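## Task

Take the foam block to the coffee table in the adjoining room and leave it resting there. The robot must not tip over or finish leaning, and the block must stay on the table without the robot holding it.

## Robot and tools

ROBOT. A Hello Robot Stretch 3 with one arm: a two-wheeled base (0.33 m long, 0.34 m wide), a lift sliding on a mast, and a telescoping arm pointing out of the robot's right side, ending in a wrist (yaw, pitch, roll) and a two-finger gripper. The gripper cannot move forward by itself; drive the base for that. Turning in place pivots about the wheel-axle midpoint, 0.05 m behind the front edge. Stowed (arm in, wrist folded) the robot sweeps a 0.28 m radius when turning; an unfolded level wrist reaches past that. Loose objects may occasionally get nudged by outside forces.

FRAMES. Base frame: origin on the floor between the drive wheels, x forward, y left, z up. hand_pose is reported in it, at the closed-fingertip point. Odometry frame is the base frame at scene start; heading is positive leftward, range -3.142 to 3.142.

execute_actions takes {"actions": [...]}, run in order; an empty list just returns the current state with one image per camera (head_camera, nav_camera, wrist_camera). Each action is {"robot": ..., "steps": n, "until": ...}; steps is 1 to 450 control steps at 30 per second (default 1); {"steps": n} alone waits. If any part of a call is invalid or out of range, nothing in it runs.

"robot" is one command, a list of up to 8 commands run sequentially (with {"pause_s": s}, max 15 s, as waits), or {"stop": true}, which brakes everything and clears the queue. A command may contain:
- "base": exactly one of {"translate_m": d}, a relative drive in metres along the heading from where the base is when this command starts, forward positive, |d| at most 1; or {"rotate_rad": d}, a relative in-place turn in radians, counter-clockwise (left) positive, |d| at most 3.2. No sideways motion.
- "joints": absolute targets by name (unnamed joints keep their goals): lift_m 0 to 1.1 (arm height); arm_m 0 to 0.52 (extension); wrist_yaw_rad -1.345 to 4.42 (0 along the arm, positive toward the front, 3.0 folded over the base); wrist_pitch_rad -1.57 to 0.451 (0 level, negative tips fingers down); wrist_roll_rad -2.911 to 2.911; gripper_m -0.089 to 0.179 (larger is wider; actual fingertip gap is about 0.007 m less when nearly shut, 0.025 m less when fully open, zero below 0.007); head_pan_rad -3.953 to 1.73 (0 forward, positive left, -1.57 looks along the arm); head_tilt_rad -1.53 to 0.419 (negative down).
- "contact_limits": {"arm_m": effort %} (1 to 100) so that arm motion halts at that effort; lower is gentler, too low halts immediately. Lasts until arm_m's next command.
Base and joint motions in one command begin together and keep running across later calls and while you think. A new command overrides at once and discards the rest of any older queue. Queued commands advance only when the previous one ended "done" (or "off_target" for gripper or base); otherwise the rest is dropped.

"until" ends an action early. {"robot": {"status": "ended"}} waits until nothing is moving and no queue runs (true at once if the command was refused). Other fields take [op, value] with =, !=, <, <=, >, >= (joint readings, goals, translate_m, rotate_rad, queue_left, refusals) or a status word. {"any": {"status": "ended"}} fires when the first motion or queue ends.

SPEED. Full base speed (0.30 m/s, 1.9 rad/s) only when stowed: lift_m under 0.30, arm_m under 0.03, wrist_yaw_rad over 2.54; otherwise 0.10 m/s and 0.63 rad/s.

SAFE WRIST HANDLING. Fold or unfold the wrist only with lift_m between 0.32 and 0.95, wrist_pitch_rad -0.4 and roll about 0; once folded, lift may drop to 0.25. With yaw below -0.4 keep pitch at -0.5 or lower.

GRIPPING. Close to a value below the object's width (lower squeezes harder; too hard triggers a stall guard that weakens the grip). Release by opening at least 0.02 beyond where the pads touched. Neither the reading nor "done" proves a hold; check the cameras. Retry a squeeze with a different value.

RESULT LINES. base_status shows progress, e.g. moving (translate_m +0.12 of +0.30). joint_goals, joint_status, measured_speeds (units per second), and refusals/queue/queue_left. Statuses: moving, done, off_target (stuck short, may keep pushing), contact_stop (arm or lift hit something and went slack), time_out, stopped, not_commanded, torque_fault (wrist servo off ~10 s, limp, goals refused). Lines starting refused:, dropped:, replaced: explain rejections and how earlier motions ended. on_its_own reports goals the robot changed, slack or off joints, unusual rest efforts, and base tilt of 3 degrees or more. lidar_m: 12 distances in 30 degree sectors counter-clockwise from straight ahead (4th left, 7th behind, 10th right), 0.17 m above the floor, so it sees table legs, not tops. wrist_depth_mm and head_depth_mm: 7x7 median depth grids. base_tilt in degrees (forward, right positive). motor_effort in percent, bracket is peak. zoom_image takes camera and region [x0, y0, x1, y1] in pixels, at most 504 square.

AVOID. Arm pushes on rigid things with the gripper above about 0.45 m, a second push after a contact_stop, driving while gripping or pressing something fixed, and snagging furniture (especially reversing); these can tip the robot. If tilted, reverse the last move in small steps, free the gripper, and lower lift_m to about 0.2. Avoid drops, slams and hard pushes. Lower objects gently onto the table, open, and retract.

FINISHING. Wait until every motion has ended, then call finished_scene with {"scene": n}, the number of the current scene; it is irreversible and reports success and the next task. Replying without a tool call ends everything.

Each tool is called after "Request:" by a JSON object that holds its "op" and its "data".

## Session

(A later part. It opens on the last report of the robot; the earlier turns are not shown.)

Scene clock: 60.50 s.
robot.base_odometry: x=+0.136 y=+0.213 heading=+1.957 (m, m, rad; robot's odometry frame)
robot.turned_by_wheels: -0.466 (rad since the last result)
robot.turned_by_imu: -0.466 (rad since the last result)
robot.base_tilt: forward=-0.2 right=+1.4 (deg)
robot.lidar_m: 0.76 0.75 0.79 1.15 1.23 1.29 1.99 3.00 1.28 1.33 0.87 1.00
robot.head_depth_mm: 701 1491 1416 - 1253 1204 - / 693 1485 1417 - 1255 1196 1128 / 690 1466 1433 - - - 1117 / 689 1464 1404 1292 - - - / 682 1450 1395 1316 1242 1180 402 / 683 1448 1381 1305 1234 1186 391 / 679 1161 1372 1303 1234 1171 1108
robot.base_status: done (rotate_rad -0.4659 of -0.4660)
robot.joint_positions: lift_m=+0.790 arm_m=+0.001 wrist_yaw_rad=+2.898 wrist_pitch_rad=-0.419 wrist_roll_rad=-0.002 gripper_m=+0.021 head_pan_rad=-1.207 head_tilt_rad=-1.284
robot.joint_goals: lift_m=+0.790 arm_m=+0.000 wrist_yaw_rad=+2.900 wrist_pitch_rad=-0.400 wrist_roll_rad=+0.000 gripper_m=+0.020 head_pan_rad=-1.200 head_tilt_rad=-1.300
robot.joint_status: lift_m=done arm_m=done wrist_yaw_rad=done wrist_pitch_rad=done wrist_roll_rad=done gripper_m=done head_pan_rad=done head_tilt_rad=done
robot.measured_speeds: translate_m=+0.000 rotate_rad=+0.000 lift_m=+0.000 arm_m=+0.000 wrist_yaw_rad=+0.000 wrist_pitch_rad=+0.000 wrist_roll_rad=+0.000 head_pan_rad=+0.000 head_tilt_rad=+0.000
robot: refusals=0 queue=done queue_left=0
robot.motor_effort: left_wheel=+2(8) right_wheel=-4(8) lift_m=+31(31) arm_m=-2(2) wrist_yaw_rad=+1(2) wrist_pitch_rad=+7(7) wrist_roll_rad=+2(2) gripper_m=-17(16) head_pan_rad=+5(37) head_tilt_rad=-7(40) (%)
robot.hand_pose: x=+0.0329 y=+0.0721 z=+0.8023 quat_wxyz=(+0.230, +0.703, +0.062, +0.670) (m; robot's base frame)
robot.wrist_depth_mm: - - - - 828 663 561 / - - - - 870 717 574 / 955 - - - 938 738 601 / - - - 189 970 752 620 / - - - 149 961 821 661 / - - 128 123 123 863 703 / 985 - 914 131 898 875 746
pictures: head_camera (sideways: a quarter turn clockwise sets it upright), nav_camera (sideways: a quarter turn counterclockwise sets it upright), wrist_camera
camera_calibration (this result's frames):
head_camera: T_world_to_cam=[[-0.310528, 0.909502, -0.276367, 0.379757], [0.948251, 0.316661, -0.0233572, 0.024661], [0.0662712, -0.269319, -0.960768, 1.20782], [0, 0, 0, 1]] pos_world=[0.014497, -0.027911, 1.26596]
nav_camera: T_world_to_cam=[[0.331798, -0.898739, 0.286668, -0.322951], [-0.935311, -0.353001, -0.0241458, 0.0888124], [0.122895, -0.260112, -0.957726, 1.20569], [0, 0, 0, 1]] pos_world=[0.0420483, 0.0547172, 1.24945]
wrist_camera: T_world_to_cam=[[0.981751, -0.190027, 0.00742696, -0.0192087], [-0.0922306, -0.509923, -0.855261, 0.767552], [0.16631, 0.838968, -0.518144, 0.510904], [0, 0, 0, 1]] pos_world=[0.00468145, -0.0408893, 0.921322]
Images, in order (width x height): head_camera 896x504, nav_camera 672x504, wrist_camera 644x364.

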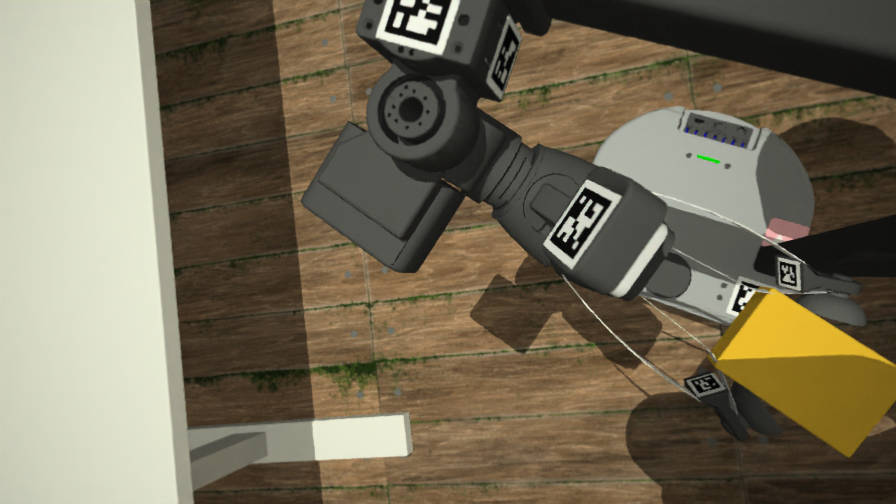

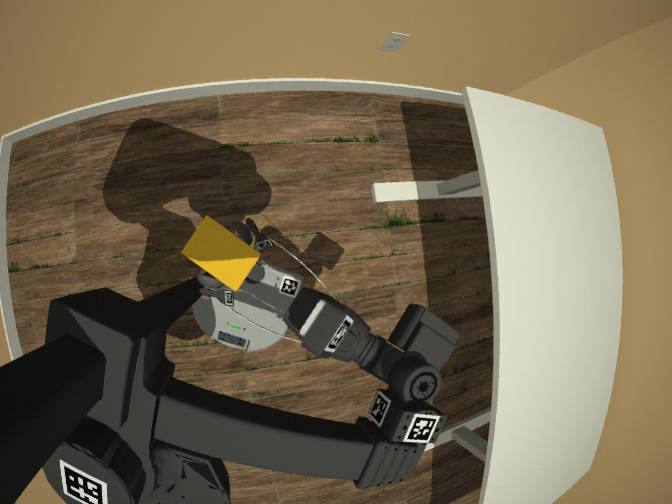

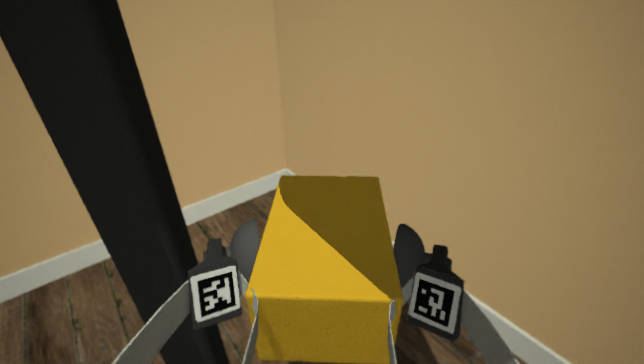

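Request:
{"op": "execute_actions", "data": {"actions": [{"robot":{"base":{"translate_m":-0.78},"joints":{"lift_m":0.28,"wrist_yaw_rad":3.0,"head_pan_rad":0,"head_tilt_rad":-0.5}},"steps":300,"until":{"robot":{"lift_m":["<",0.295]}}}]}}

Scene clock: 69.87 s.
robot.base_odometry: x=+0.306 y=-0.204 heading=+1.957 (m, m, rad; robot's odometry frame)
robot.turned_by_wheels: +0.000 (rad since the last result)
robot.turned_by_imu: +0.000 (rad since the last result)
robot.base_tilt: forward=+0.6 right=+0.9 (deg)
robot.lidar_m: 1.17 1.15 1.22 1.04 1.03 1.08 1.69 2.61 1.99 1.18 1.49 1.21
robot.head_depth_mm: 1301 1444 1621 1190 1852 1580 1304 / 1229 1352 1507 1618 1856 1566 1306 / 1162 1275 1393 1560 1760 1575 1313 / 1090 1187 1323 1456 1618 1574 1310 / 1045 1137 1233 1349 1509 1578 1313 / 994 1063 1158 1266 1402 1521 1308 / 947 1016 1102 1193 1309 1448 1311
robot.base_status: moving (translate_m -0.4505 of -0.7800)
robot.joint_positions: lift_m=+0.293 arm_m=+0.001 wrist_yaw_rad=+2.997 wrist_pitch_rad=-0.419 wrist_roll_rad=-0.002 gripper_m=+0.021 head_pan_rad=-0.007 head_tilt_rad=-0.507
robot.joint_goals: lift_m=+0.280 arm_m=+0.000 wrist_yaw_rad=+3.000 wrist_pitch_rad=-0.400 wrist_roll_rad=+0.000 gripper_m=+0.020 head_pan_rad=+0.000 head_tilt_rad=-0.500
robot.joint_status: lift_m=moving arm_m=done wrist_yaw_rad=moving wrist_pitch_rad=done wrist_roll_rad=done gripper_m=done head_pan_rad=done head_tilt_rad=done
robot.measured_speeds: translate_m=-0.114 rotate_rad=-0.001 lift_m=-0.074 arm_m=+0.000 wrist_yaw_rad=+0.000 wrist_pitch_rad=+0.000 wrist_roll_rad=+0.000 head_pan_rad=+0.000 head_tilt_rad=+0.024
robot: refusals=0 queue=running queue_left=0
robot.motor_effort: left_wheel=-7(6) right_wheel=-11(11) lift_m=+21(29) arm_m=-2(2) wrist_yaw_rad=+3(1) wrist_pitch_rad=+7(7) wrist_roll_rad=+1(1) gripper_m=-16(17) head_pan_rad=+4(53) head_tilt_rad=+4(42) (%)
robot.hand_pose: x=+0.0110 y=+0.0764 z=+0.3053 quat_wxyz=(+0.197, +0.699, +0.097, +0.680) (m; robot's base frame)
robot.wrist_depth_mm: 750 - - - - - 850 / 795 - - - - - 908 / 860 926 - - - - 933 / 815 803 773 188 788 798 783 / 638 627 654 149 611 626 634 / 528 515 - 123 124 528 517 / 451 - - 132 416 443 445
pictures: head_camera (sideways: a quarter turn clockwise sets it upright), nav_camera (sideways: a quarter turn counterclockwise sets it upright), wrist_camera
camera_calibration (this result's frames):
head_camera: T_world_to_cam=[[-0.490355, 0.0371117, -0.870732, 1.15526], [0.0531696, 0.998506, 0.012615, -0.0167051], [0.869899, -0.0401107, -0.491596, 0.59288], [0, 0, 0, 1]] pos_world=[0.0516313, -0.00241277, 1.29759]
nav_camera: T_world_to_cam=[[0.481527, -0.0133412, 0.87633, -1.09216], [0.00763118, -0.999782, -0.0194138, 0.0769231], [0.876398, 0.0160357, -0.48132, 0.581634], [0, 0, 0, 1]] pos_world=[0.0155735, 0.0530087, 1.23854]
wrist_camera: T_world_to_cam=[[0.995799, -0.0912642, 0.00742487, -0.000841372], [-0.0409699, -0.516608, -0.855241, 0.342614], [0.0818887, 0.851344, -0.518177, 0.2534], [0, 0, 0, 1]] pos_world=[-0.00587588, -0.0388101, 0.42433]
Images, in order (width x height): head_camera 896x504, nav_camera 672x504, wrist_camera 644x364.

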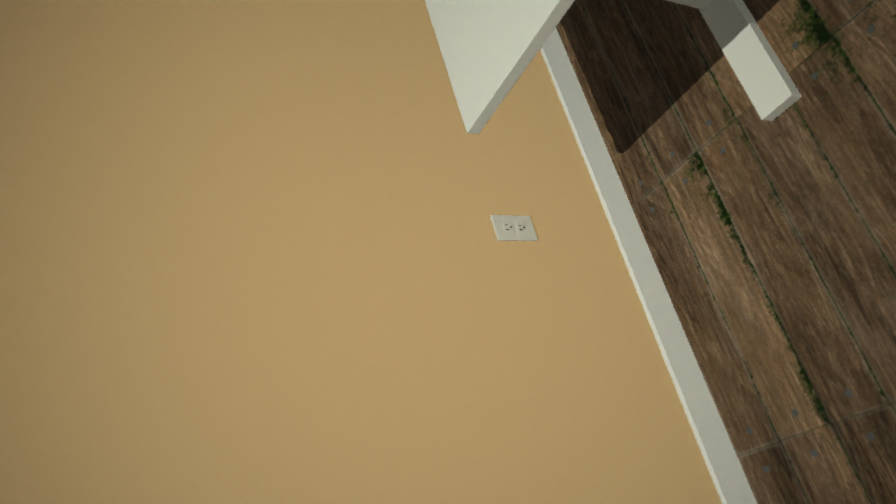

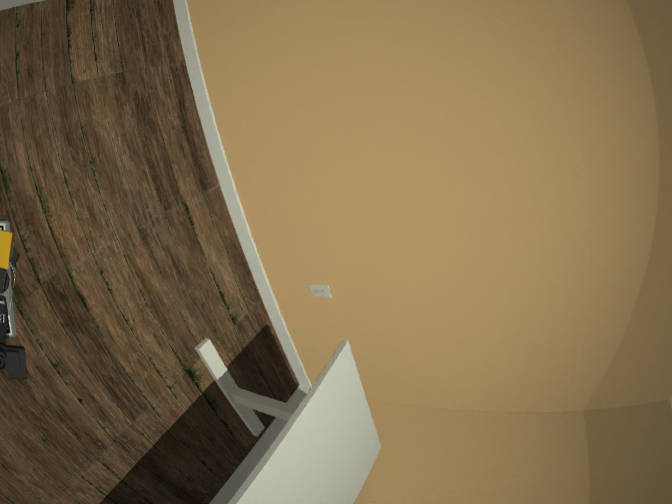

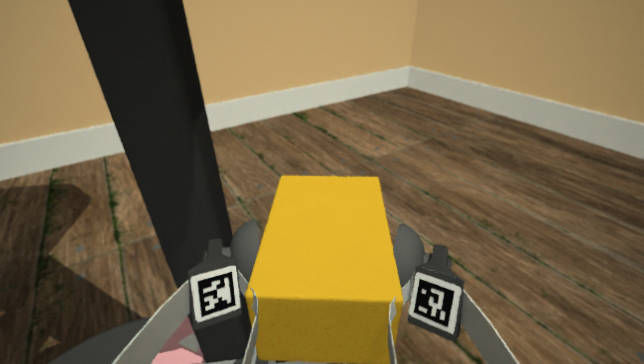

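Request:
{"op": "execute_actions", "data": {"actions": [{"steps":100,"until":{"robot":{"base_status":["!=","moving"]}}},{"robot":[{"base":{"translate_m":-1.0}},{"base":{"rotate_rad":2.02}}],"steps":400,"until":{"robot":{"status":"ended"}}}]}}

Scene clock: 79.97 s.
robot.base_odometry: x=+0.806 y=-1.436 heading=-2.306 (m, m, rad; robot's odometry frame)
robot.turned_by_wheels: +2.020 (rad since the last result)
robot.turned_by_imu: +2.016 (rad since the last result)
robot.base_tilt: forward=-0.1 right=+1.3 (deg)
robot.lidar_m: 0.52 0.53 0.71 1.42 1.46 1.97 2.08 1.72 2.44 1.90 0.63 0.54
robot.head_depth_mm: 411 450 492 546 613 701 812 / 409 445 487 541 607 693 804 / 405 440 483 536 602 683 791 / 403 437 479 530 593 675 776 / 400 433 476 525 586 664 772 / 396 430 470 519 578 658 758 / 394 427 465 513 574 648 746
robot.base_status: done (rotate_rad +2.0199 of +2.0200)
robot.joint_positions: lift_m=+0.280 arm_m=+0.001 wrist_yaw_rad=+2.998 wrist_pitch_rad=-0.419 wrist_roll_rad=-0.002 gripper_m=+0.021 head_pan_rad=-0.007 head_tilt_rad=-0.506
robot.joint_goals: lift_m=+0.280 arm_m=+0.000 wrist_yaw_rad=+3.000 wrist_pitch_rad=-0.400 wrist_roll_rad=+0.000 gripper_m=+0.020 head_pan_rad=+0.000 head_tilt_rad=-0.500
robot.joint_status: lift_m=done arm_m=done wrist_yaw_rad=done wrist_pitch_rad=done wrist_roll_rad=done gripper_m=done head_pan_rad=done head_tilt_rad=done
robot.measured_speeds: translate_m=+0.000 rotate_rad=+0.000 lift_m=+0.000 arm_m=+0.000 wrist_yaw_rad=+0.000 wrist_pitch_rad=+0.000 wrist_roll_rad=+0.000 head_pan_rad=+0.000 head_tilt_rad=+0.000
robot: refusals=0 queue=done queue_left=0
robot.motor_effort: left_wheel=-4(11) right_wheel=+4(14) lift_m=+21(19) arm_m=-2(3) wrist_yaw_rad=+1(0) wrist_pitch_rad=+7(7) wrist_roll_rad=+1(1) gripper_m=-17(16) head_pan_rad=+5(5) head_tilt_rad=+3(4) (%)
robot.hand_pose: x=+0.0108 y=+0.0764 z=+0.2927 quat_wxyz=(+0.196, +0.699, +0.097, +0.680) (m; robot's base frame)
robot.wrist_depth_mm: - - - - 989 669 502 / - - - - - 721 516 / - - - - 932 727 519 / 788 792 775 189 758 689 529 / 636 623 643 148 589 598 534 / 518 515 - 123 123 503 498 / 452 - - 132 405 422 417
pictures: head_camera (sideways: a quarter turn clockwise sets it upright), nav_camera (sideways: a quarter turn counterclockwise sets it upright), wrist_camera
camera_calibration (this result's frames):
head_camera: T_world_to_cam=[[-0.489647, 0.037039, -0.871134, 1.15578], [0.0530212, 0.998513, 0.0126527, -0.0167534], [0.870307, -0.0399931, -0.490883, 0.59195], [0, 0, 0, 1]] pos_world=[0.0516352, -0.0024065, 1.29763]
nav_camera: T_world_to_cam=[[0.480811, -0.0132696, 0.876724, -1.09267], [0.00778536, -0.999781, -0.0194018, 0.0769065], [0.87679, 0.0161542, -0.480602, 0.580697], [0, 0, 0, 1]] pos_world=[0.0156181, 0.0530097, 1.23854]
wrist_camera: T_world_to_cam=[[0.995865, -0.0905408, 0.007427, -0.000642441], [-0.0405958, -0.51667, -0.855222, 0.331867], [0.0812698, 0.851384, -0.518209, 0.246902], [0, 0, 0, 1]] pos_world=[-0.0059535, -0.0388012, 0.411772]
Images, in order (width x height): head_camera 896x504, nav_camera 672x504, wrist_camera 644x364.

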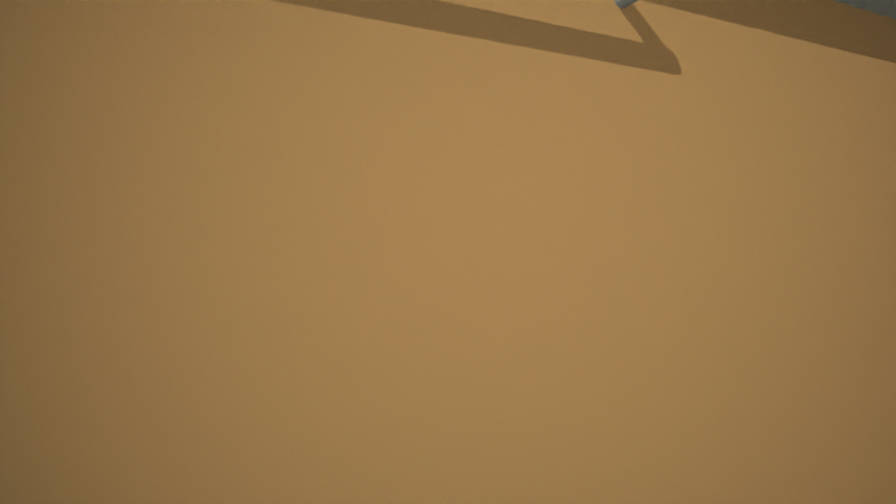

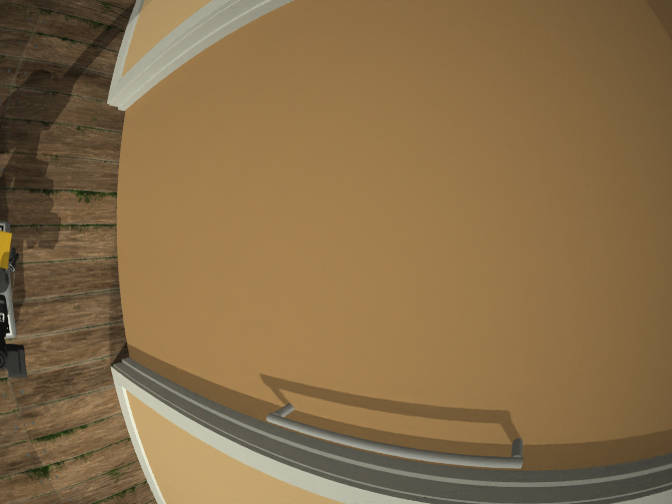

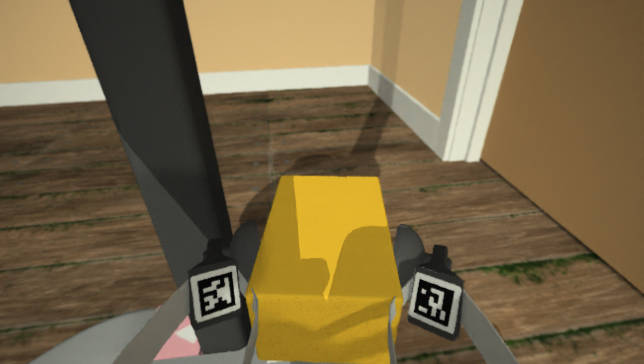

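Request:
{"op": "execute_actions", "data": {"actions": [{"robot":{"base":{"translate_m":0.40},"joints":{"head_tilt_rad":-1.45,"wrist_yaw_rad":3.06}},"steps":200,"until":{"robot":{"status":"ended"}}}]}}

Scene clock: 86.37 s.
robot.base_odometry: x=+0.538 y=-1.732 heading=-2.306 (m, m, rad; robot's odometry frame)
robot.turned_by_wheels: +0.000 (rad since the last result)
robot.turned_by_imu: +0.004 (rad since the last result)
robot.base_tilt: forward=-0.1 right=+1.3 (deg)
robot.lidar_m: - 0.15 0.16 0.43 1.48 1.99 2.48 2.11 2.43 0.36 0.17 0.15
robot.head_depth_mm: - - 338 735 1245 1216 1191 / - - 332 695 1245 1214 1182 / - - 324 662 - 1207 1185 / - - 316 629 - 1203 1173 / - - 309 602 938 - 1162 / - - 317 575 1234 - 1163 / - - 310 551 1224 1184 1162
robot.base_status: done (translate_m +0.4000 of +0.4000)
robot.joint_positions: lift_m=+0.280 arm_m=+0.001 wrist_yaw_rad=+3.058 wrist_pitch_rad=-0.419 wrist_roll_rad=-0.002 gripper_m=+0.021 head_pan_rad=-0.007 head_tilt_rad=-1.433
robot.joint_goals: lift_m=+0.280 arm_m=+0.000 wrist_yaw_rad=+3.060 wrist_pitch_rad=-0.400 wrist_roll_rad=+0.000 gripper_m=+0.020 head_pan_rad=+0.000 head_tilt_rad=-1.450
robot.joint_status: lift_m=done arm_m=done wrist_yaw_rad=done wrist_pitch_rad=done wrist_roll_rad=done gripper_m=done head_pan_rad=done head_tilt_rad=done
robot.measured_speeds: translate_m=+0.000 rotate_rad=+0.000 lift_m=+0.000 arm_m=+0.000 wrist_yaw_rad=+0.000 wrist_pitch_rad=+0.000 wrist_roll_rad=+0.000 head_pan_rad=+0.000 head_tilt_rad=+0.000
robot: refusals=0 queue=done queue_left=0
robot.motor_effort: left_wheel=-4(10) right_wheel=+4(11) lift_m=+21(21) arm_m=-3(2) wrist_yaw_rad=+1(4) wrist_pitch_rad=+7(7) wrist_roll_rad=+2(1) gripper_m=-16(16) head_pan_rad=+3(4) head_tilt_rad=-9(45) (%)
robot.hand_pose: x=-0.0025 y=+0.0780 z=+0.2927 quat_wxyz=(+0.176, +0.696, +0.118, +0.686) (m; robot's base frame)
robot.wrist_depth_mm: - - - 643 335 190 131 / - - - 709 340 192 133 / - - - 784 350 194 135 / 796 768 761 188 327 198 136 / 616 629 - 150 275 200 137 / 516 507 128 123 123 204 139 / 444 - - 132 315 193 140
pictures: head_camera (sideways: a quarter turn clockwise sets it upright), nav_camera (sideways: a quarter turn counterclockwise sets it upright), wrist_camera
camera_calibration (this result's frames):
head_camera: T_world_to_cam=[[-0.99061, 0.040167, -0.130686, 0.194205], [0.0443547, 0.998586, -0.0292919, 0.0378959], [0.129324, -0.0348134, -0.990991, 1.24659], [0, 0, 0, 1]] pos_world=[0.0294861, -0.0022449, 1.26185]
nav_camera: T_world_to_cam=[[0.989839, -0.0164539, 0.141241, -0.137594], [-0.0132762, -0.999638, -0.0234112, 0.0822269], [0.141575, 0.0212981, -0.989698, 1.24701], [0, 0, 0, 1]] pos_world=[-0.0392586, 0.0533741, 1.25553]
wrist_camera: T_world_to_cam=[[0.999499, -0.0307614, 0.00742727, 0.0081358], [-0.00959259, -0.518174, -0.855221, 0.332311], [0.0301564, 0.854722, -0.51821, 0.246295], [0, 0, 0, 1]] pos_world=[-0.0123714, -0.0380689, 0.411771]
Images, in order (width x height): head_camera 896x504, nav_camera 672x504, wrist_camera 644x364.

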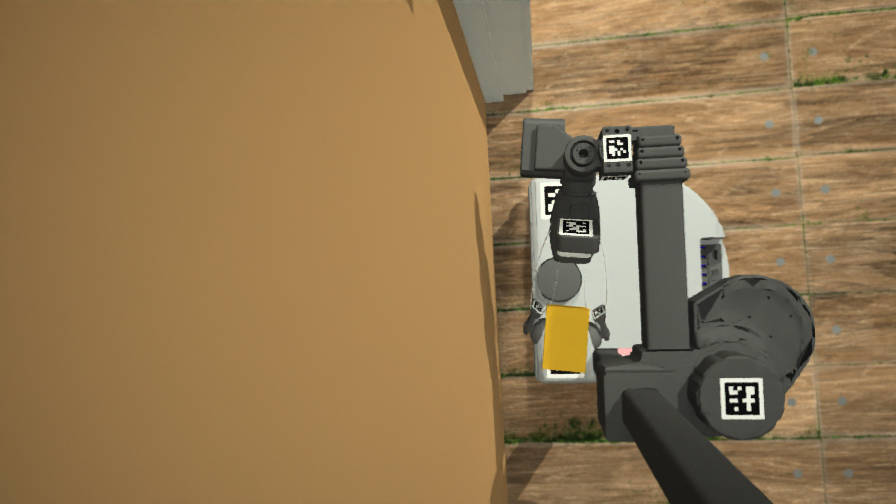

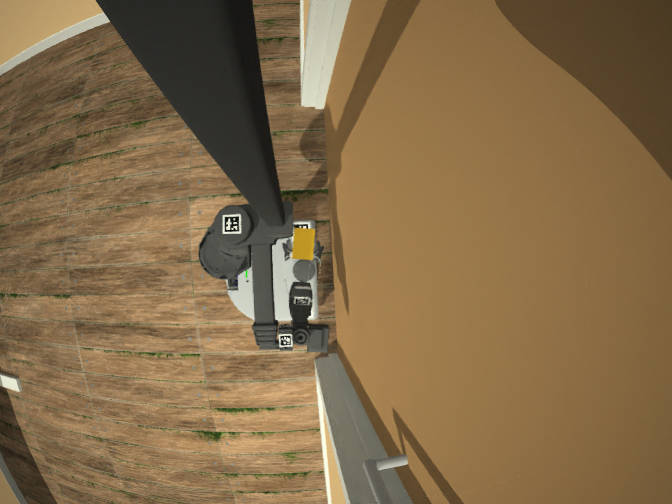

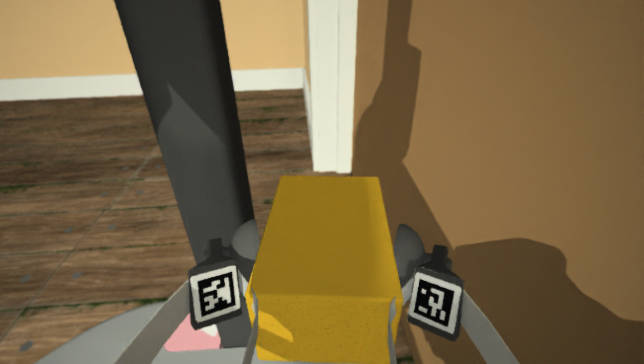

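Request:
{"op": "execute_actions", "data": {"actions": [{"robot":[{"base":{"rotate_rad":-0.2},"joints":{"lift_m":0.31}},{"base":{"translate_m":0.12}}],"steps":200,"until":{"robot":{"status":"ended"}}}]}}

Scene clock: 92.10 s.
robot.base_odometry: x=+0.441 y=-1.804 heading=-2.506 (m, m, rad; robot's odometry frame)
robot.turned_by_wheels: -0.200 (rad since the last result)
robot.turned_by_imu: -0.189 (rad since the last result)
robot.base_tilt: forward=-0.2 right=+1.3 (deg)
robot.lidar_m: 0.15 - 0.15 0.21 0.69 1.74 2.59 2.21 2.59 0.32 0.33 0.16
robot.head_depth_mm: - 338 668 1280 1239 1219 1189 / - 312 514 1280 1251 1209 1193 / - - 415 1266 - 1208 1185 / - - 360 900 - 1203 1178 / - - 333 639 904 - 1172 / - - 312 495 1219 - 1156 / - - - 404 1202 - 1161
robot.base_status: done (translate_m +0.1200 of +0.1200)
robot.joint_positions: lift_m=+0.310 arm_m=+0.001 wrist_yaw_rad=+3.059 wrist_pitch_rad=-0.419 wrist_roll_rad=-0.002 gripper_m=+0.021 head_pan_rad=-0.005 head_tilt_rad=-1.435
robot.joint_goals: lift_m=+0.310 arm_m=+0.000 wrist_yaw_rad=+3.060 wrist_pitch_rad=-0.400 wrist_roll_rad=+0.000 gripper_m=+0.020 head_pan_rad=+0.000 head_tilt_rad=-1.450
robot.joint_status: lift_m=done arm_m=done wrist_yaw_rad=done wrist_pitch_rad=done wrist_roll_rad=done gripper_m=done head_pan_rad=done head_tilt_rad=done
robot.measured_speeds: translate_m=+0.000 rotate_rad=+0.000 lift_m=+0.000 arm_m=+0.000 wrist_yaw_rad=+0.000 wrist_pitch_rad=+0.000 wrist_roll_rad=+0.000 head_pan_rad=+0.000 head_tilt_rad=+0.000
robot: refusals=0 queue=done queue_left=0
robot.motor_effort: left_wheel=+0(98) right_wheel=-1(10) lift_m=+30(33) arm_m=-2(3) wrist_yaw_rad=+1(2) wrist_pitch_rad=+7(7) wrist_roll_rad=+2(1) gripper_m=-17(16) head_pan_rad=+3(4) head_tilt_rad=-8(8) (%)
robot.hand_pose: x=-0.0026 y=+0.0780 z=+0.3222 quat_wxyz=(+0.176, +0.696, +0.119, +0.686) (m; robot's base frame)
robot.wrist_depth_mm: - - 523 308 199 147 117 / - - 575 336 210 154 122 / - - 649 365 225 161 125 / 848 818 734 188 230 168 130 / 670 678 - 149 219 176 135 / 557 549 127 123 123 184 139 / 465 473 - 132 263 185 145
pictures: head_camera (sideways: a quarter turn clockwise sets it upright), nav_camera (sideways: a quarter turn counterclockwise sets it upright), wrist_camera
camera_calibration (this result's frames):
head_camera: T_world_to_cam=[[-0.990873, 0.0382284, -0.129264, 0.192355], [0.0423576, 0.998671, -0.0293461, 0.0379786], [0.12797, -0.0345535, -0.991176, 1.24684], [0, 0, 0, 1]] pos_world=[0.029433, -0.00219884, 1.26182]
nav_camera: T_world_to_cam=[[0.99007, -0.0145169, 0.13982, -0.135745], [-0.0113527, -0.999662, -0.0234015, 0.0822026], [0.140113, 0.0215818, -0.9899, 1.24728], [0, 0, 0, 1]] pos_world=[-0.0394295, 0.0532855, 1.25559]
wrist_camera: T_world_to_cam=[[0.999515, -0.0302548, 0.00740234, 0.00800288], [-0.00936497, -0.518572, -0.854983, 0.357457], [0.029706, 0.854498, -0.518604, 0.261709], [0, 0, 0, 1]] pos_world=[-0.0124257, -0.0380206, 0.441284]
Images, in order (width x height): head_camera 896x504, nav_camera 672x504, wrist_camera 644x364.

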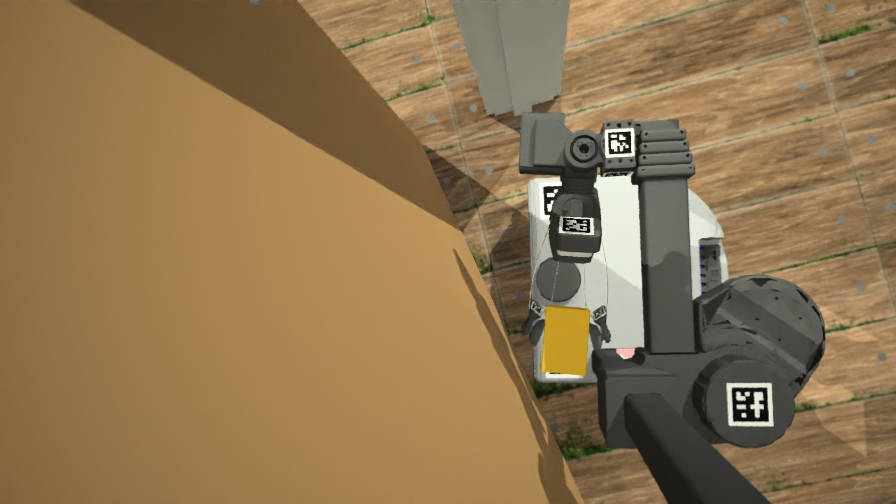

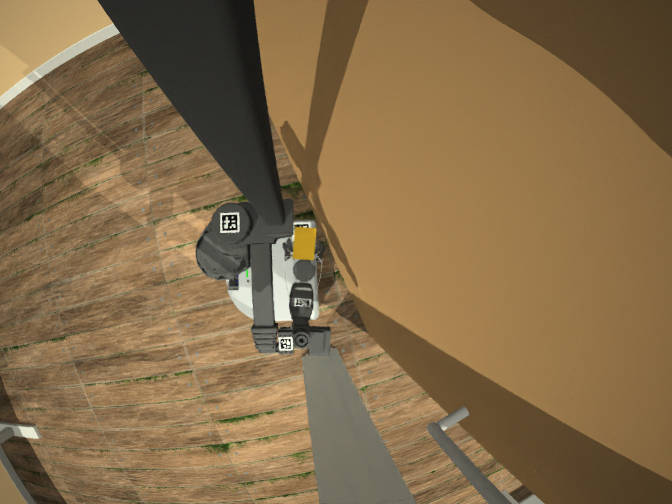

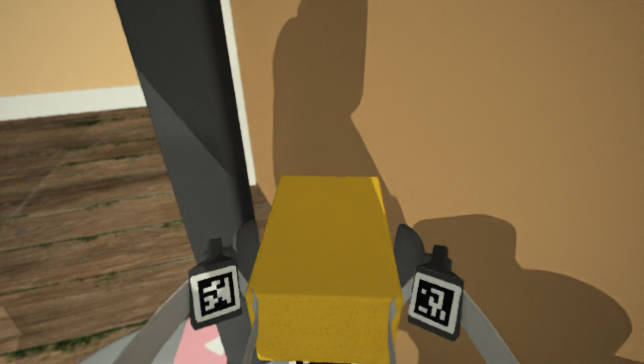

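Request:
{"op": "execute_actions", "data": {"actions": [{"robot":[{"base":{"rotate_rad":0.2},"joints":{"head_tilt_rad":-1.1}},{"base":{"translate_m":0.35}}],"steps":300,"until":{"robot":{"status":"ended"}}}]}}

Scene clock: 99.93 s.
robot.base_odometry: x=+0.206 y=-2.063 heading=-2.306 (m, m, rad; robot's odometry frame)
robot.turned_by_wheels: +0.200 (rad since the last result)
robot.turned_by_imu: +0.210 (rad since the last result)
robot.base_tilt: forward=-0.1 right=+1.3 (deg)
robot.lidar_m: 0.16 0.15 0.15 0.18 0.37 2.06 2.54 0.47 0.45 1.17 1.71 0.24
robot.head_depth_mm: - 321 1610 1403 1324 1197 1110 / - - 355 483 1288 1196 1096 / - - 311 437 1131 1188 - / - - - 345 568 1166 - / - - - 305 419 813 813 / - - - - 337 537 987 / - - - - 301 401 735
robot.base_status: done (translate_m +0.3500 of +0.3500)
robot.joint_positions: lift_m=+0.310 arm_m=+0.001 wrist_yaw_rad=+3.059 wrist_pitch_rad=-0.420 wrist_roll_rad=-0.002 gripper_m=+0.021 head_pan_rad=-0.004 head_tilt_rad=-1.097
robot.joint_goals: lift_m=+0.310 arm_m=+0.000 wrist_yaw_rad=+3.060 wrist_pitch_rad=-0.400 wrist_roll_rad=+0.000 gripper_m=+0.020 head_pan_rad=+0.000 head_tilt_rad=-1.100
robot.joint_status: lift_m=done arm_m=done wrist_yaw_rad=done wrist_pitch_rad=done wrist_roll_rad=done gripper_m=done head_pan_rad=done head_tilt_rad=done
robot.measured_speeds: translate_m=+0.000 rotate_rad=+0.000 lift_m=+0.000 arm_m=+0.000 wrist_yaw_rad=+0.000 wrist_pitch_rad=+0.000 wrist_roll_rad=+0.000 head_pan_rad=+0.000 head_tilt_rad=+0.000
robot: refusals=0 queue=done queue_left=0
robot.motor_effort: left_wheel=-2(97) right_wheel=+0(9) lift_m=+29(30) arm_m=-1(2) wrist_yaw_rad=+1(0) wrist_pitch_rad=+7(7) wrist_roll_rad=+1(1) gripper_m=-18(17) head_pan_rad=+4(3) head_tilt_rad=-3(23) (%)
robot.hand_pose: x=-0.0027 y=+0.0779 z=+0.3221 quat_wxyz=(+0.176, +0.696, +0.119, +0.686) (m; robot's base frame)
robot.wrist_depth_mm: - 628 304 236 183 149 126 / - 689 335 256 196 158 132 / - 890 371 281 209 167 138 / 826 816 416 187 221 178 145 / 685 662 - 150 219 188 152 / 550 540 128 123 123 200 161 / 472 488 - 131 277 207 170
pictures: head_camera (sideways: a quarter turn clockwise sets it upright), nav_camera (sideways: a quarter turn counterclockwise sets it upright), wrist_camera
camera_calibration (this result's frames):
head_camera: T_world_to_cam=[[-0.892152, 0.0374735, -0.450178, 0.609677], [0.0496128, 0.998653, -0.0151921, 0.0195172], [0.449002, -0.0358882, -0.89281, 1.11724], [0, 0, 0, 1]] pos_world=[0.0413143, -0.00224202, 1.27224]
nav_camera: T_world_to_cam=[[0.887897, -0.0137475, 0.459837, -0.551881], [-0.00288883, -0.9997, -0.0243094, 0.0833435], [0.460033, 0.0202559, -0.887671, 1.11266], [0, 0, 0, 1]] pos_world=[-0.0216043, 0.0531937, 1.24347]
wrist_camera: T_world_to_cam=[[0.999523, -0.0299799, 0.0073848, 0.00805099], [-0.00924742, -0.518866, -0.854805, 0.357358], [0.0294587, 0.85433, -0.518896, 0.261815], [0, 0, 0, 1]] pos_world=[-0.0124552, -0.0380139, 0.441267]
Images, in order (width x height): head_camera 896x504, nav_camera 672x504, wrist_camera 644x364.

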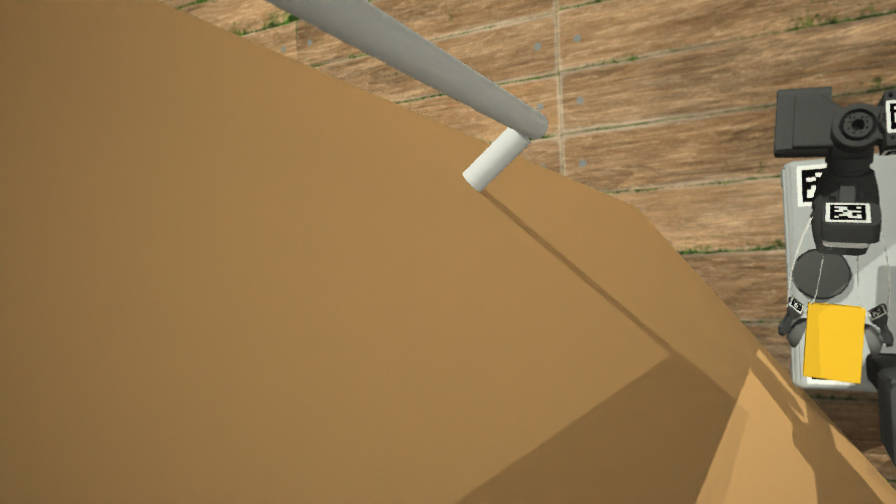

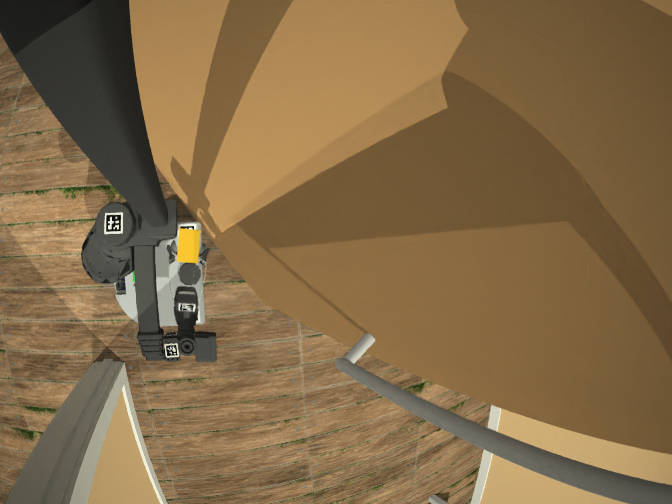

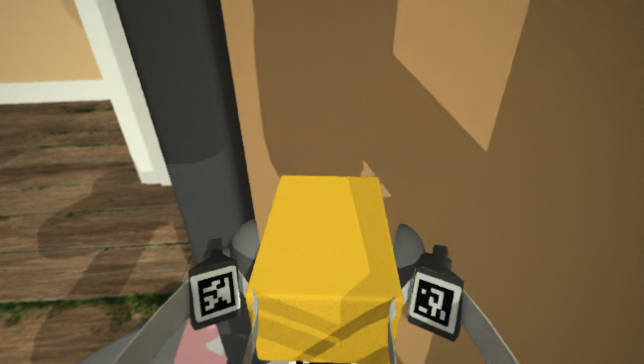

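Request:
{"op": "execute_actions", "data": {"actions": [{"robot":{"joints":{"head_pan_rad":-1.3,"head_tilt_rad":-0.7}},"steps":90,"until":{"robot":{"status":"ended"}}}]}}

Scene clock: 102.37 s.
robot.base_odometry: x=+0.206 y=-2.063 heading=-2.306 (m, m, rad; robot's odometry frame)
robot.turned_by_wheels: +0.000 (rad since the last result)
robot.turned_by_imu: +0.001 (rad since the last result)
robot.base_tilt: forward=-0.2 right=+1.4 (deg)
robot.lidar_m: 0.16 0.15 0.15 0.18 0.37 2.06 2.54 0.47 0.45 1.17 1.71 0.25
robot.head_depth_mm: 1906 2119 2318 1896 1559 1351 1161 / 1967 2164 2387 2000 1638 1375 1189 / 1984 2203 2427 2003 1626 1373 1184 / 2047 2196 2277 1995 1613 1366 1183 / 2082 2234 2177 1975 1612 1360 1180 / 2135 2276 2193 1999 1619 1367 1181 / 2197 2349 2292 1981 1610 1360 1184
robot.base_status: done (translate_m +0.3500 of +0.3500)
robot.joint_positions: lift_m=+0.310 arm_m=+0.001 wrist_yaw_rad=+3.059 wrist_pitch_rad=-0.420 wrist_roll_rad=-0.002 gripper_m=+0.021 head_pan_rad=-1.293 head_tilt_rad=-0.705
robot.joint_goals: lift_m=+0.310 arm_m=+0.000 wrist_yaw_rad=+3.060 wrist_pitch_rad=-0.400 wrist_roll_rad=+0.000 gripper_m=+0.020 head_pan_rad=-1.300 head_tilt_rad=-0.700
robot.joint_status: lift_m=done arm_m=done wrist_yaw_rad=done wrist_pitch_rad=done wrist_roll_rad=done gripper_m=done head_pan_rad=done head_tilt_rad=done
robot.measured_speeds: translate_m=+0.000 rotate_rad=+0.000 lift_m=+0.000 arm_m=+0.000 wrist_yaw_rad=+0.000 wrist_pitch_rad=+0.000 wrist_roll_rad=+0.000 head_pan_rad=+0.000 head_tilt_rad=+0.000
robot: refusals=0 queue=done queue_left=0
robot.motor_effort: left_wheel=-2(1) right_wheel=+1(2) lift_m=+29(30) arm_m=-2(2) wrist_yaw_rad=+1(2) wrist_pitch_rad=+7(7) wrist_roll_rad=+2(1) gripper_m=-17(17) head_pan_rad=-5(52) head_tilt_rad=+3(30) (%)
robot.hand_pose: x=-0.0027 y=+0.0779 z=+0.3221 quat_wxyz=(+0.176, +0.696, +0.119, +0.686) (m; robot's base frame)
robot.wrist_depth_mm: - 617 309 235 184 149 126 / - 713 335 258 197 158 131 / - 885 371 283 210 167 138 / 852 818 420 188 220 177 145 / 671 660 - 149 222 188 153 / 551 547 128 123 123 199 161 / 472 489 - 132 275 206 170
pictures: head_camera (sideways: a quarter turn clockwise sets it upright), nav_camera (sideways: a quarter turn counterclockwise sets it upright), wrist_camera
camera_calibration (this result's frames):
head_camera: T_world_to_cam=[[-0.146718, 0.636616, -0.757096, 1.00501], [0.973588, 0.22829, 0.00328952, -0.010177], [0.174932, -0.736617, -0.653295, 0.807486], [0, 0, 0, 1]] pos_world=[0.0161067, -0.0426767, 1.28845]
nav_camera: T_world_to_cam=[[0.167396, -0.622687, 0.764356, -0.944252], [-0.958406, -0.284564, -0.0219275, 0.0860832], [0.231162, -0.728893, -0.644422, 0.797765], [0, 0, 0, 1]] pos_world=[0.0561541, 0.0180078, 1.23773]
wrist_camera: T_world_to_cam=[[0.999523, -0.0299799, 0.00738486, 0.00805097], [-0.00924736, -0.518866, -0.854805, 0.357358], [0.0294587, 0.85433, -0.518896, 0.261815], [0, 0, 0, 1]] pos_world=[-0.0124553, -0.0380139, 0.441267]
Images, in order (width x height): head_camera 896x504, nav_camera 672x504, wrist_camera 644x364.

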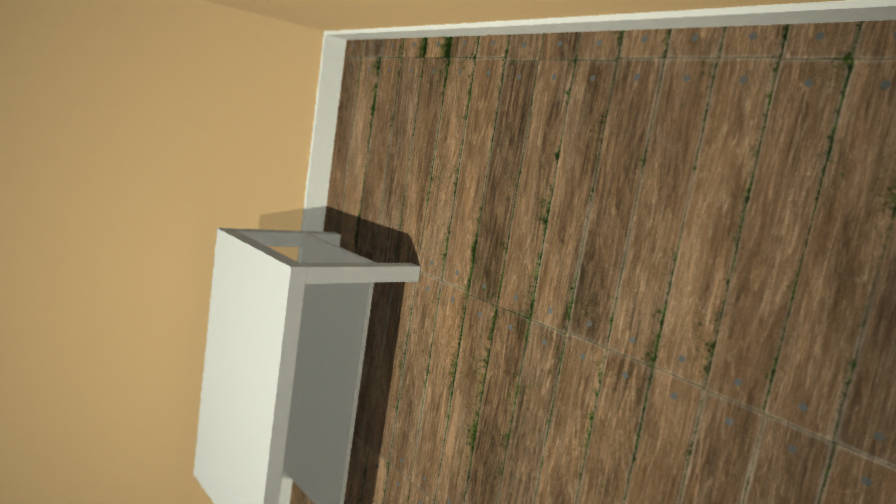

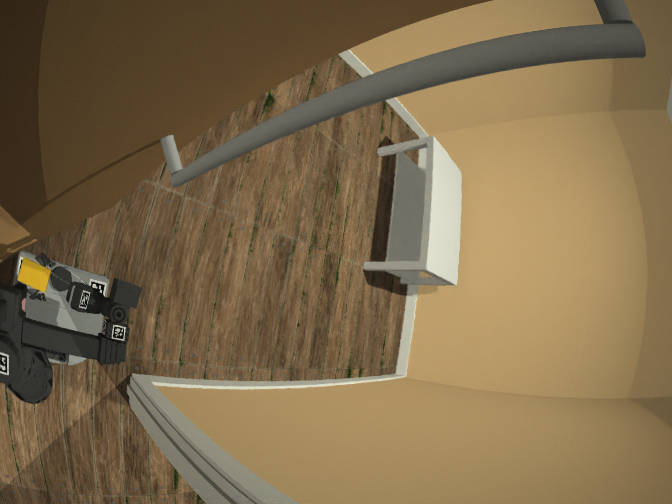

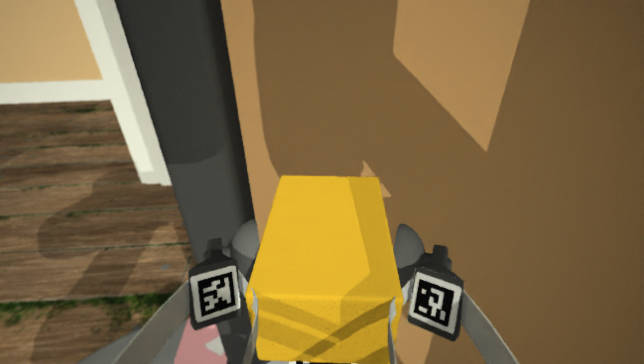

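Request:
{"op": "execute_actions", "data": {"actions": [{"robot":{"base":{"rotate_rad":-1.4},"joints":{"head_pan_rad":0.6,"head_tilt_rad":-1.1}},"steps":200,"until":{"robot":{"status":"ended"}}}]}}

Scene clock: 113.53 s.
robot.base_odometry: x=+0.206 y=-2.063 heading=+2.577 (m, m, rad; robot's odometry frame)
robot.turned_by_wheels: -1.400 (rad since the last result)
robot.turned_by_imu: -1.401 (rad since the last result)
robot.base_tilt: forward=-0.2 right=+1.4 (deg)
robot.lidar_m: 1.70 2.08 0.38 0.26 0.24 0.24 0.31 0.67 2.53 2.55 0.45 0.53
robot.head_depth_mm: 1905 1832 1611 1459 1323 1197 1106 / 1973 1828 1596 1444 1321 1191 1110 / 1994 1816 1604 1440 1303 1195 1118 / 2051 1826 1602 1438 1303 1192 1138 / 2055 1800 1600 1419 1294 1190 821 / 2036 1773 1583 1430 1297 1172 - / 1968 1770 1582 1430 1272 859 -
robot.base_status: done (rotate_rad -1.3999 of -1.4000)
robot.joint_positions: lift_m=+0.310 arm_m=+0.000 wrist_yaw_rad=+3.059 wrist_pitch_rad=-0.420 wrist_roll_rad=-0.002 gripper_m=+0.021 head_pan_rad=+0.594 head_tilt_rad=-1.089
robot.joint_goals: lift_m=+0.310 arm_m=+0.000 wrist_yaw_rad=+3.060 wrist_pitch_rad=-0.400 wrist_roll_rad=+0.000 gripper_m=+0.020 head_pan_rad=+0.600 head_tilt_rad=-1.100
robot.joint_status: lift_m=done arm_m=done wrist_yaw_rad=done wrist_pitch_rad=done wrist_roll_rad=done gripper_m=done head_pan_rad=done head_tilt_rad=done
robot.measured_speeds: translate_m=+0.000 rotate_rad=+0.000 lift_m=+0.000 arm_m=+0.000 wrist_yaw_rad=+0.000 wrist_pitch_rad=+0.000 wrist_roll_rad=+0.000 head_pan_rad=+0.000 head_tilt_rad=+0.000
robot: refusals=0 queue=done queue_left=0
robot.motor_effort: left_wheel=+3(23) right_wheel=-4(22) lift_m=+30(29) arm_m=-1(1) wrist_yaw_rad=+0(0) wrist_pitch_rad=+7(7) wrist_roll_rad=+1(2) gripper_m=-16(16) head_pan_rad=+4(52) head_tilt_rad=-7(33) (%)
robot.hand_pose: x=-0.0028 y=+0.0780 z=+0.3221 quat_wxyz=(+0.176, +0.696, +0.119, +0.686) (m; robot's base frame)
robot.wrist_depth_mm: 195 205 265 308 - - - / 203 220 289 338 - - - / 211 236 312 361 - - - / 223 254 338 189 801 796 784 / 238 275 - 149 646 644 645 / 252 294 128 123 122 543 527 / 268 298 - 132 439 457 451
pictures: head_camera (sideways: a quarter turn clockwise sets it upright), nav_camera (sideways: a quarter turn counterclockwise sets it upright), wrist_camera
camera_calibration (this result's frames):
head_camera: T_world_to_cam=[[-0.755002, -0.469422, -0.457838, 0.618817], [-0.521466, 0.853144, -0.0148016, 0.0224926], [0.39755, 0.227572, -0.888912, 1.11249], [0, 0, 0, 1]] pos_world=[0.0366686, 0.0181266, 1.27255]
nav_camera: T_world_to_cam=[[0.738052, 0.486582, 0.467459, -0.560895], [0.560941, -0.827499, -0.0242965, 0.0798875], [0.375, 0.280149, -0.883681, 1.10799], [0, 0, 0, 1]] pos_world=[-0.0463383, 0.028626, 1.24325]
wrist_camera: T_world_to_cam=[[0.999534, -0.029628, 0.00737655, 0.0081074], [-0.00907462, -0.518953, -0.854754, 0.35735], [0.0291527, 0.854289, -0.51898, 0.261801], [0, 0, 0, 1]] pos_world=[-0.012493, -0.0379656, 0.441257]
Images, in order (width x height): head_camera 896x504, nav_camera 672x504, wrist_camera 644x364.

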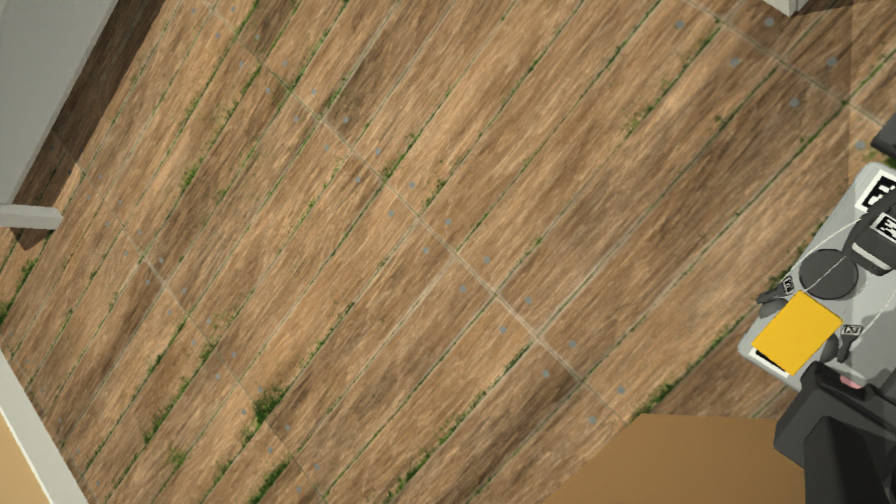

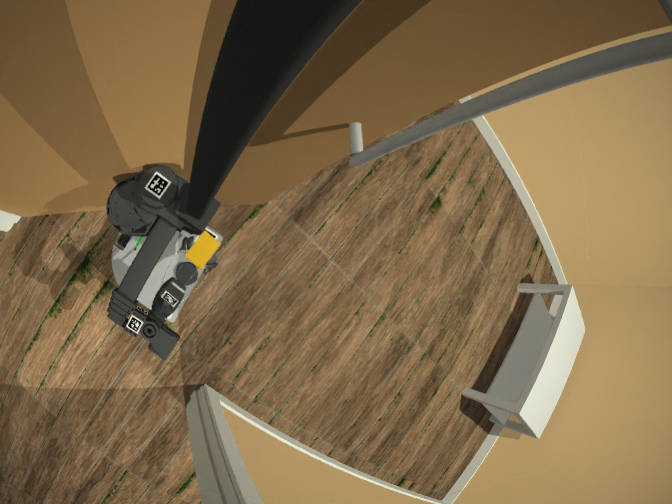

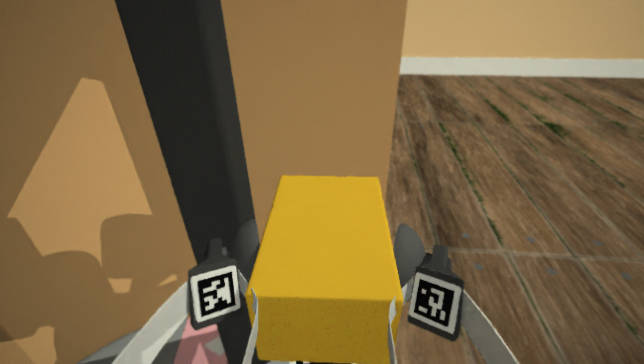

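Request:
{"op": "execute_actions", "data": {"actions": [{"robot":{"base":{"rotate_rad":0.35},"joints":{"lift_m":0.28,"head_pan_rad":0,"head_tilt_rad":-0.8}},"steps":200,"until":{"robot":{"base_status":["!=","moving"]}}},{"robot":{"base":{"translate_m":1.0}},"steps":200,"until":{"robot":{"translate_m":[">",0.33]}}},{"robot":{"base":{"translate_m":1.0}},"steps":300,"until":{"robot":{"translate_m":[">",0.9]}}},{"robot":{"joints":{"lift_m":0.53,"head_pan_rad":-1.57,"head_tilt_rad":-0.9}},"steps":300,"until":{"robot":{"base_status":["!=","moving"]}}},{"robot":{"base":{"rotate_rad":1.03},"joints":{"wrist_yaw_rad":0}},"steps":300,"until":{"robot":{"status":"ended"}}}]}}

Scene clock: 127.43 s.
robot.base_odometry: x=-1.099 y=-1.778 heading=-2.327 (m, m, rad; robot's odometry frame)
robot.turned_by_wheels: +1.380 (rad since the last result)
robot.turned_by_imu: +1.395 (rad since the last result)
robot.base_tilt: forward=-0.2 right=+1.3 (deg)
robot.lidar_m: 1.15 1.19 1.60 1.14 1.14 1.01 0.97 1.00 0.54 1.02 1.17 0.78
robot.head_depth_mm: 1038 1217 1447 1631 1437 1271 1132 / 1035 1201 1441 1613 1381 1257 - / 1027 1203 1311 1073 991 1245 - / 1026 1189 1269 1068 951 1193 - / 1013 1177 1264 1073 977 1252 1118 / 1008 1170 1267 1064 970 1236 1114 / 1008 1170 1274 1062 977 1259 1110
robot.base_status: done (rotate_rad +1.0299 of +1.0300)
robot.joint_positions: lift_m=+0.530 arm_m=+0.001 wrist_yaw_rad=+0.003 wrist_pitch_rad=-0.420 wrist_roll_rad=-0.002 gripper_m=+0.021 head_pan_rad=-1.563 head_tilt_rad=-0.889
robot.joint_goals: lift_m=+0.530 arm_m=+0.000 wrist_yaw_rad=+0.000 wrist_pitch_rad=-0.400 wrist_roll_rad=+0.000 gripper_m=+0.020 head_pan_rad=-1.570 head_tilt_rad=-0.900
robot.joint_status: lift_m=done arm_m=done wrist_yaw_rad=done wrist_pitch_rad=done wrist_roll_rad=done gripper_m=done head_pan_rad=done head_tilt_rad=done
robot.measured_speeds: translate_m=+0.000 rotate_rad=+0.000 lift_m=+0.000 arm_m=+0.000 wrist_yaw_rad=+0.000 wrist_pitch_rad=+0.000 wrist_roll_rad=+0.000 head_pan_rad=+0.000 head_tilt_rad=+0.000
robot: refusals=0 queue=done queue_left=0
robot.motor_effort: left_wheel=-4(10) right_wheel=+4(11) lift_m=+30(30) arm_m=-2(2) wrist_yaw_rad=-2(4) wrist_pitch_rad=+7(7) wrist_roll_rad=+2(1) gripper_m=-17(17) head_pan_rad=-5(55) head_tilt_rad=-5(26) (%)
robot.hand_pose: x=-0.0209 y=-0.3697 z=+0.5421 quat_wxyz=(+0.693, +0.149, -0.690, -0.146) (m; robot's base frame)
robot.wrist_depth_mm: 802 824 796 797 788 799 774 / 848 855 850 848 874 890 842 / 550 537 548 541 533 925 975 / 403 402 399 187 383 - - / 340 335 330 149 323 329 930 / 638 643 128 123 123 387 804 / 563 550 532 132 463 686 689
pictures: head_camera (sideways: a quarter turn clockwise sets it upright), nav_camera (sideways: a quarter turn counterclockwise sets it upright), wrist_camera
camera_calibration (this result's frames):
head_camera: T_world_to_cam=[[0.0275943, 0.780078, -0.625073, 0.831906], [0.999195, -0.0397396, -0.00548406, 0.00108881], [-0.0291182, -0.624419, -0.780547, 0.974227], [0, 0, 0, 1]] pos_world=[0.0043239, -0.0405835, 1.28044]
nav_camera: T_world_to_cam=[[-0.00393607, -0.773633, 0.633621, -0.772838], [-0.999624, -0.0141557, -0.0234934, 0.0883678], [0.0271447, -0.633475, -0.773287, 0.966607], [0, 0, 0, 1]] pos_world=[0.0590543, 0.0156796, 1.23923]
wrist_camera: T_world_to_cam=[[-0.998427, -0.0555815, 0.00737253, -0.0400142], [-0.0351394, 0.517842, -0.854754, 0.695605], [0.0436907, -0.853669, -0.51898, 0.127846], [0, 0, 0, 1]] pos_world=[-0.0210937, -0.253299, 0.661216]
Images, in order (width x height): head_camera 896x504, nav_camera 672x504, wrist_camera 644x364.

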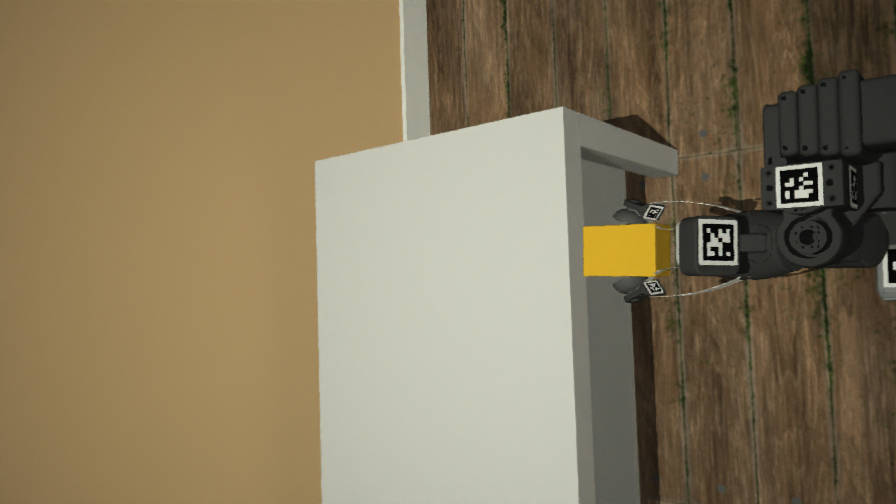

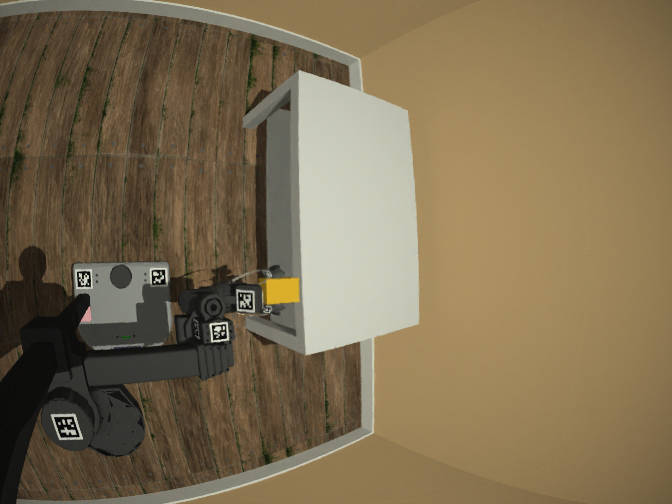

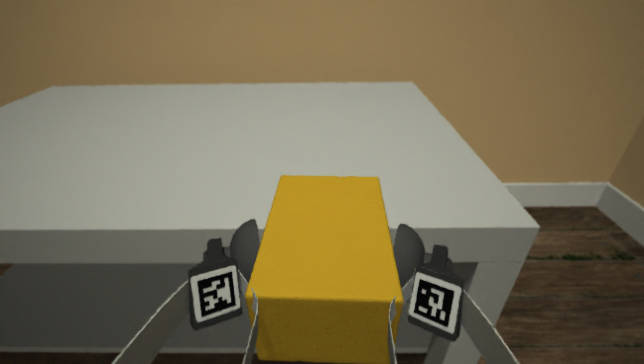

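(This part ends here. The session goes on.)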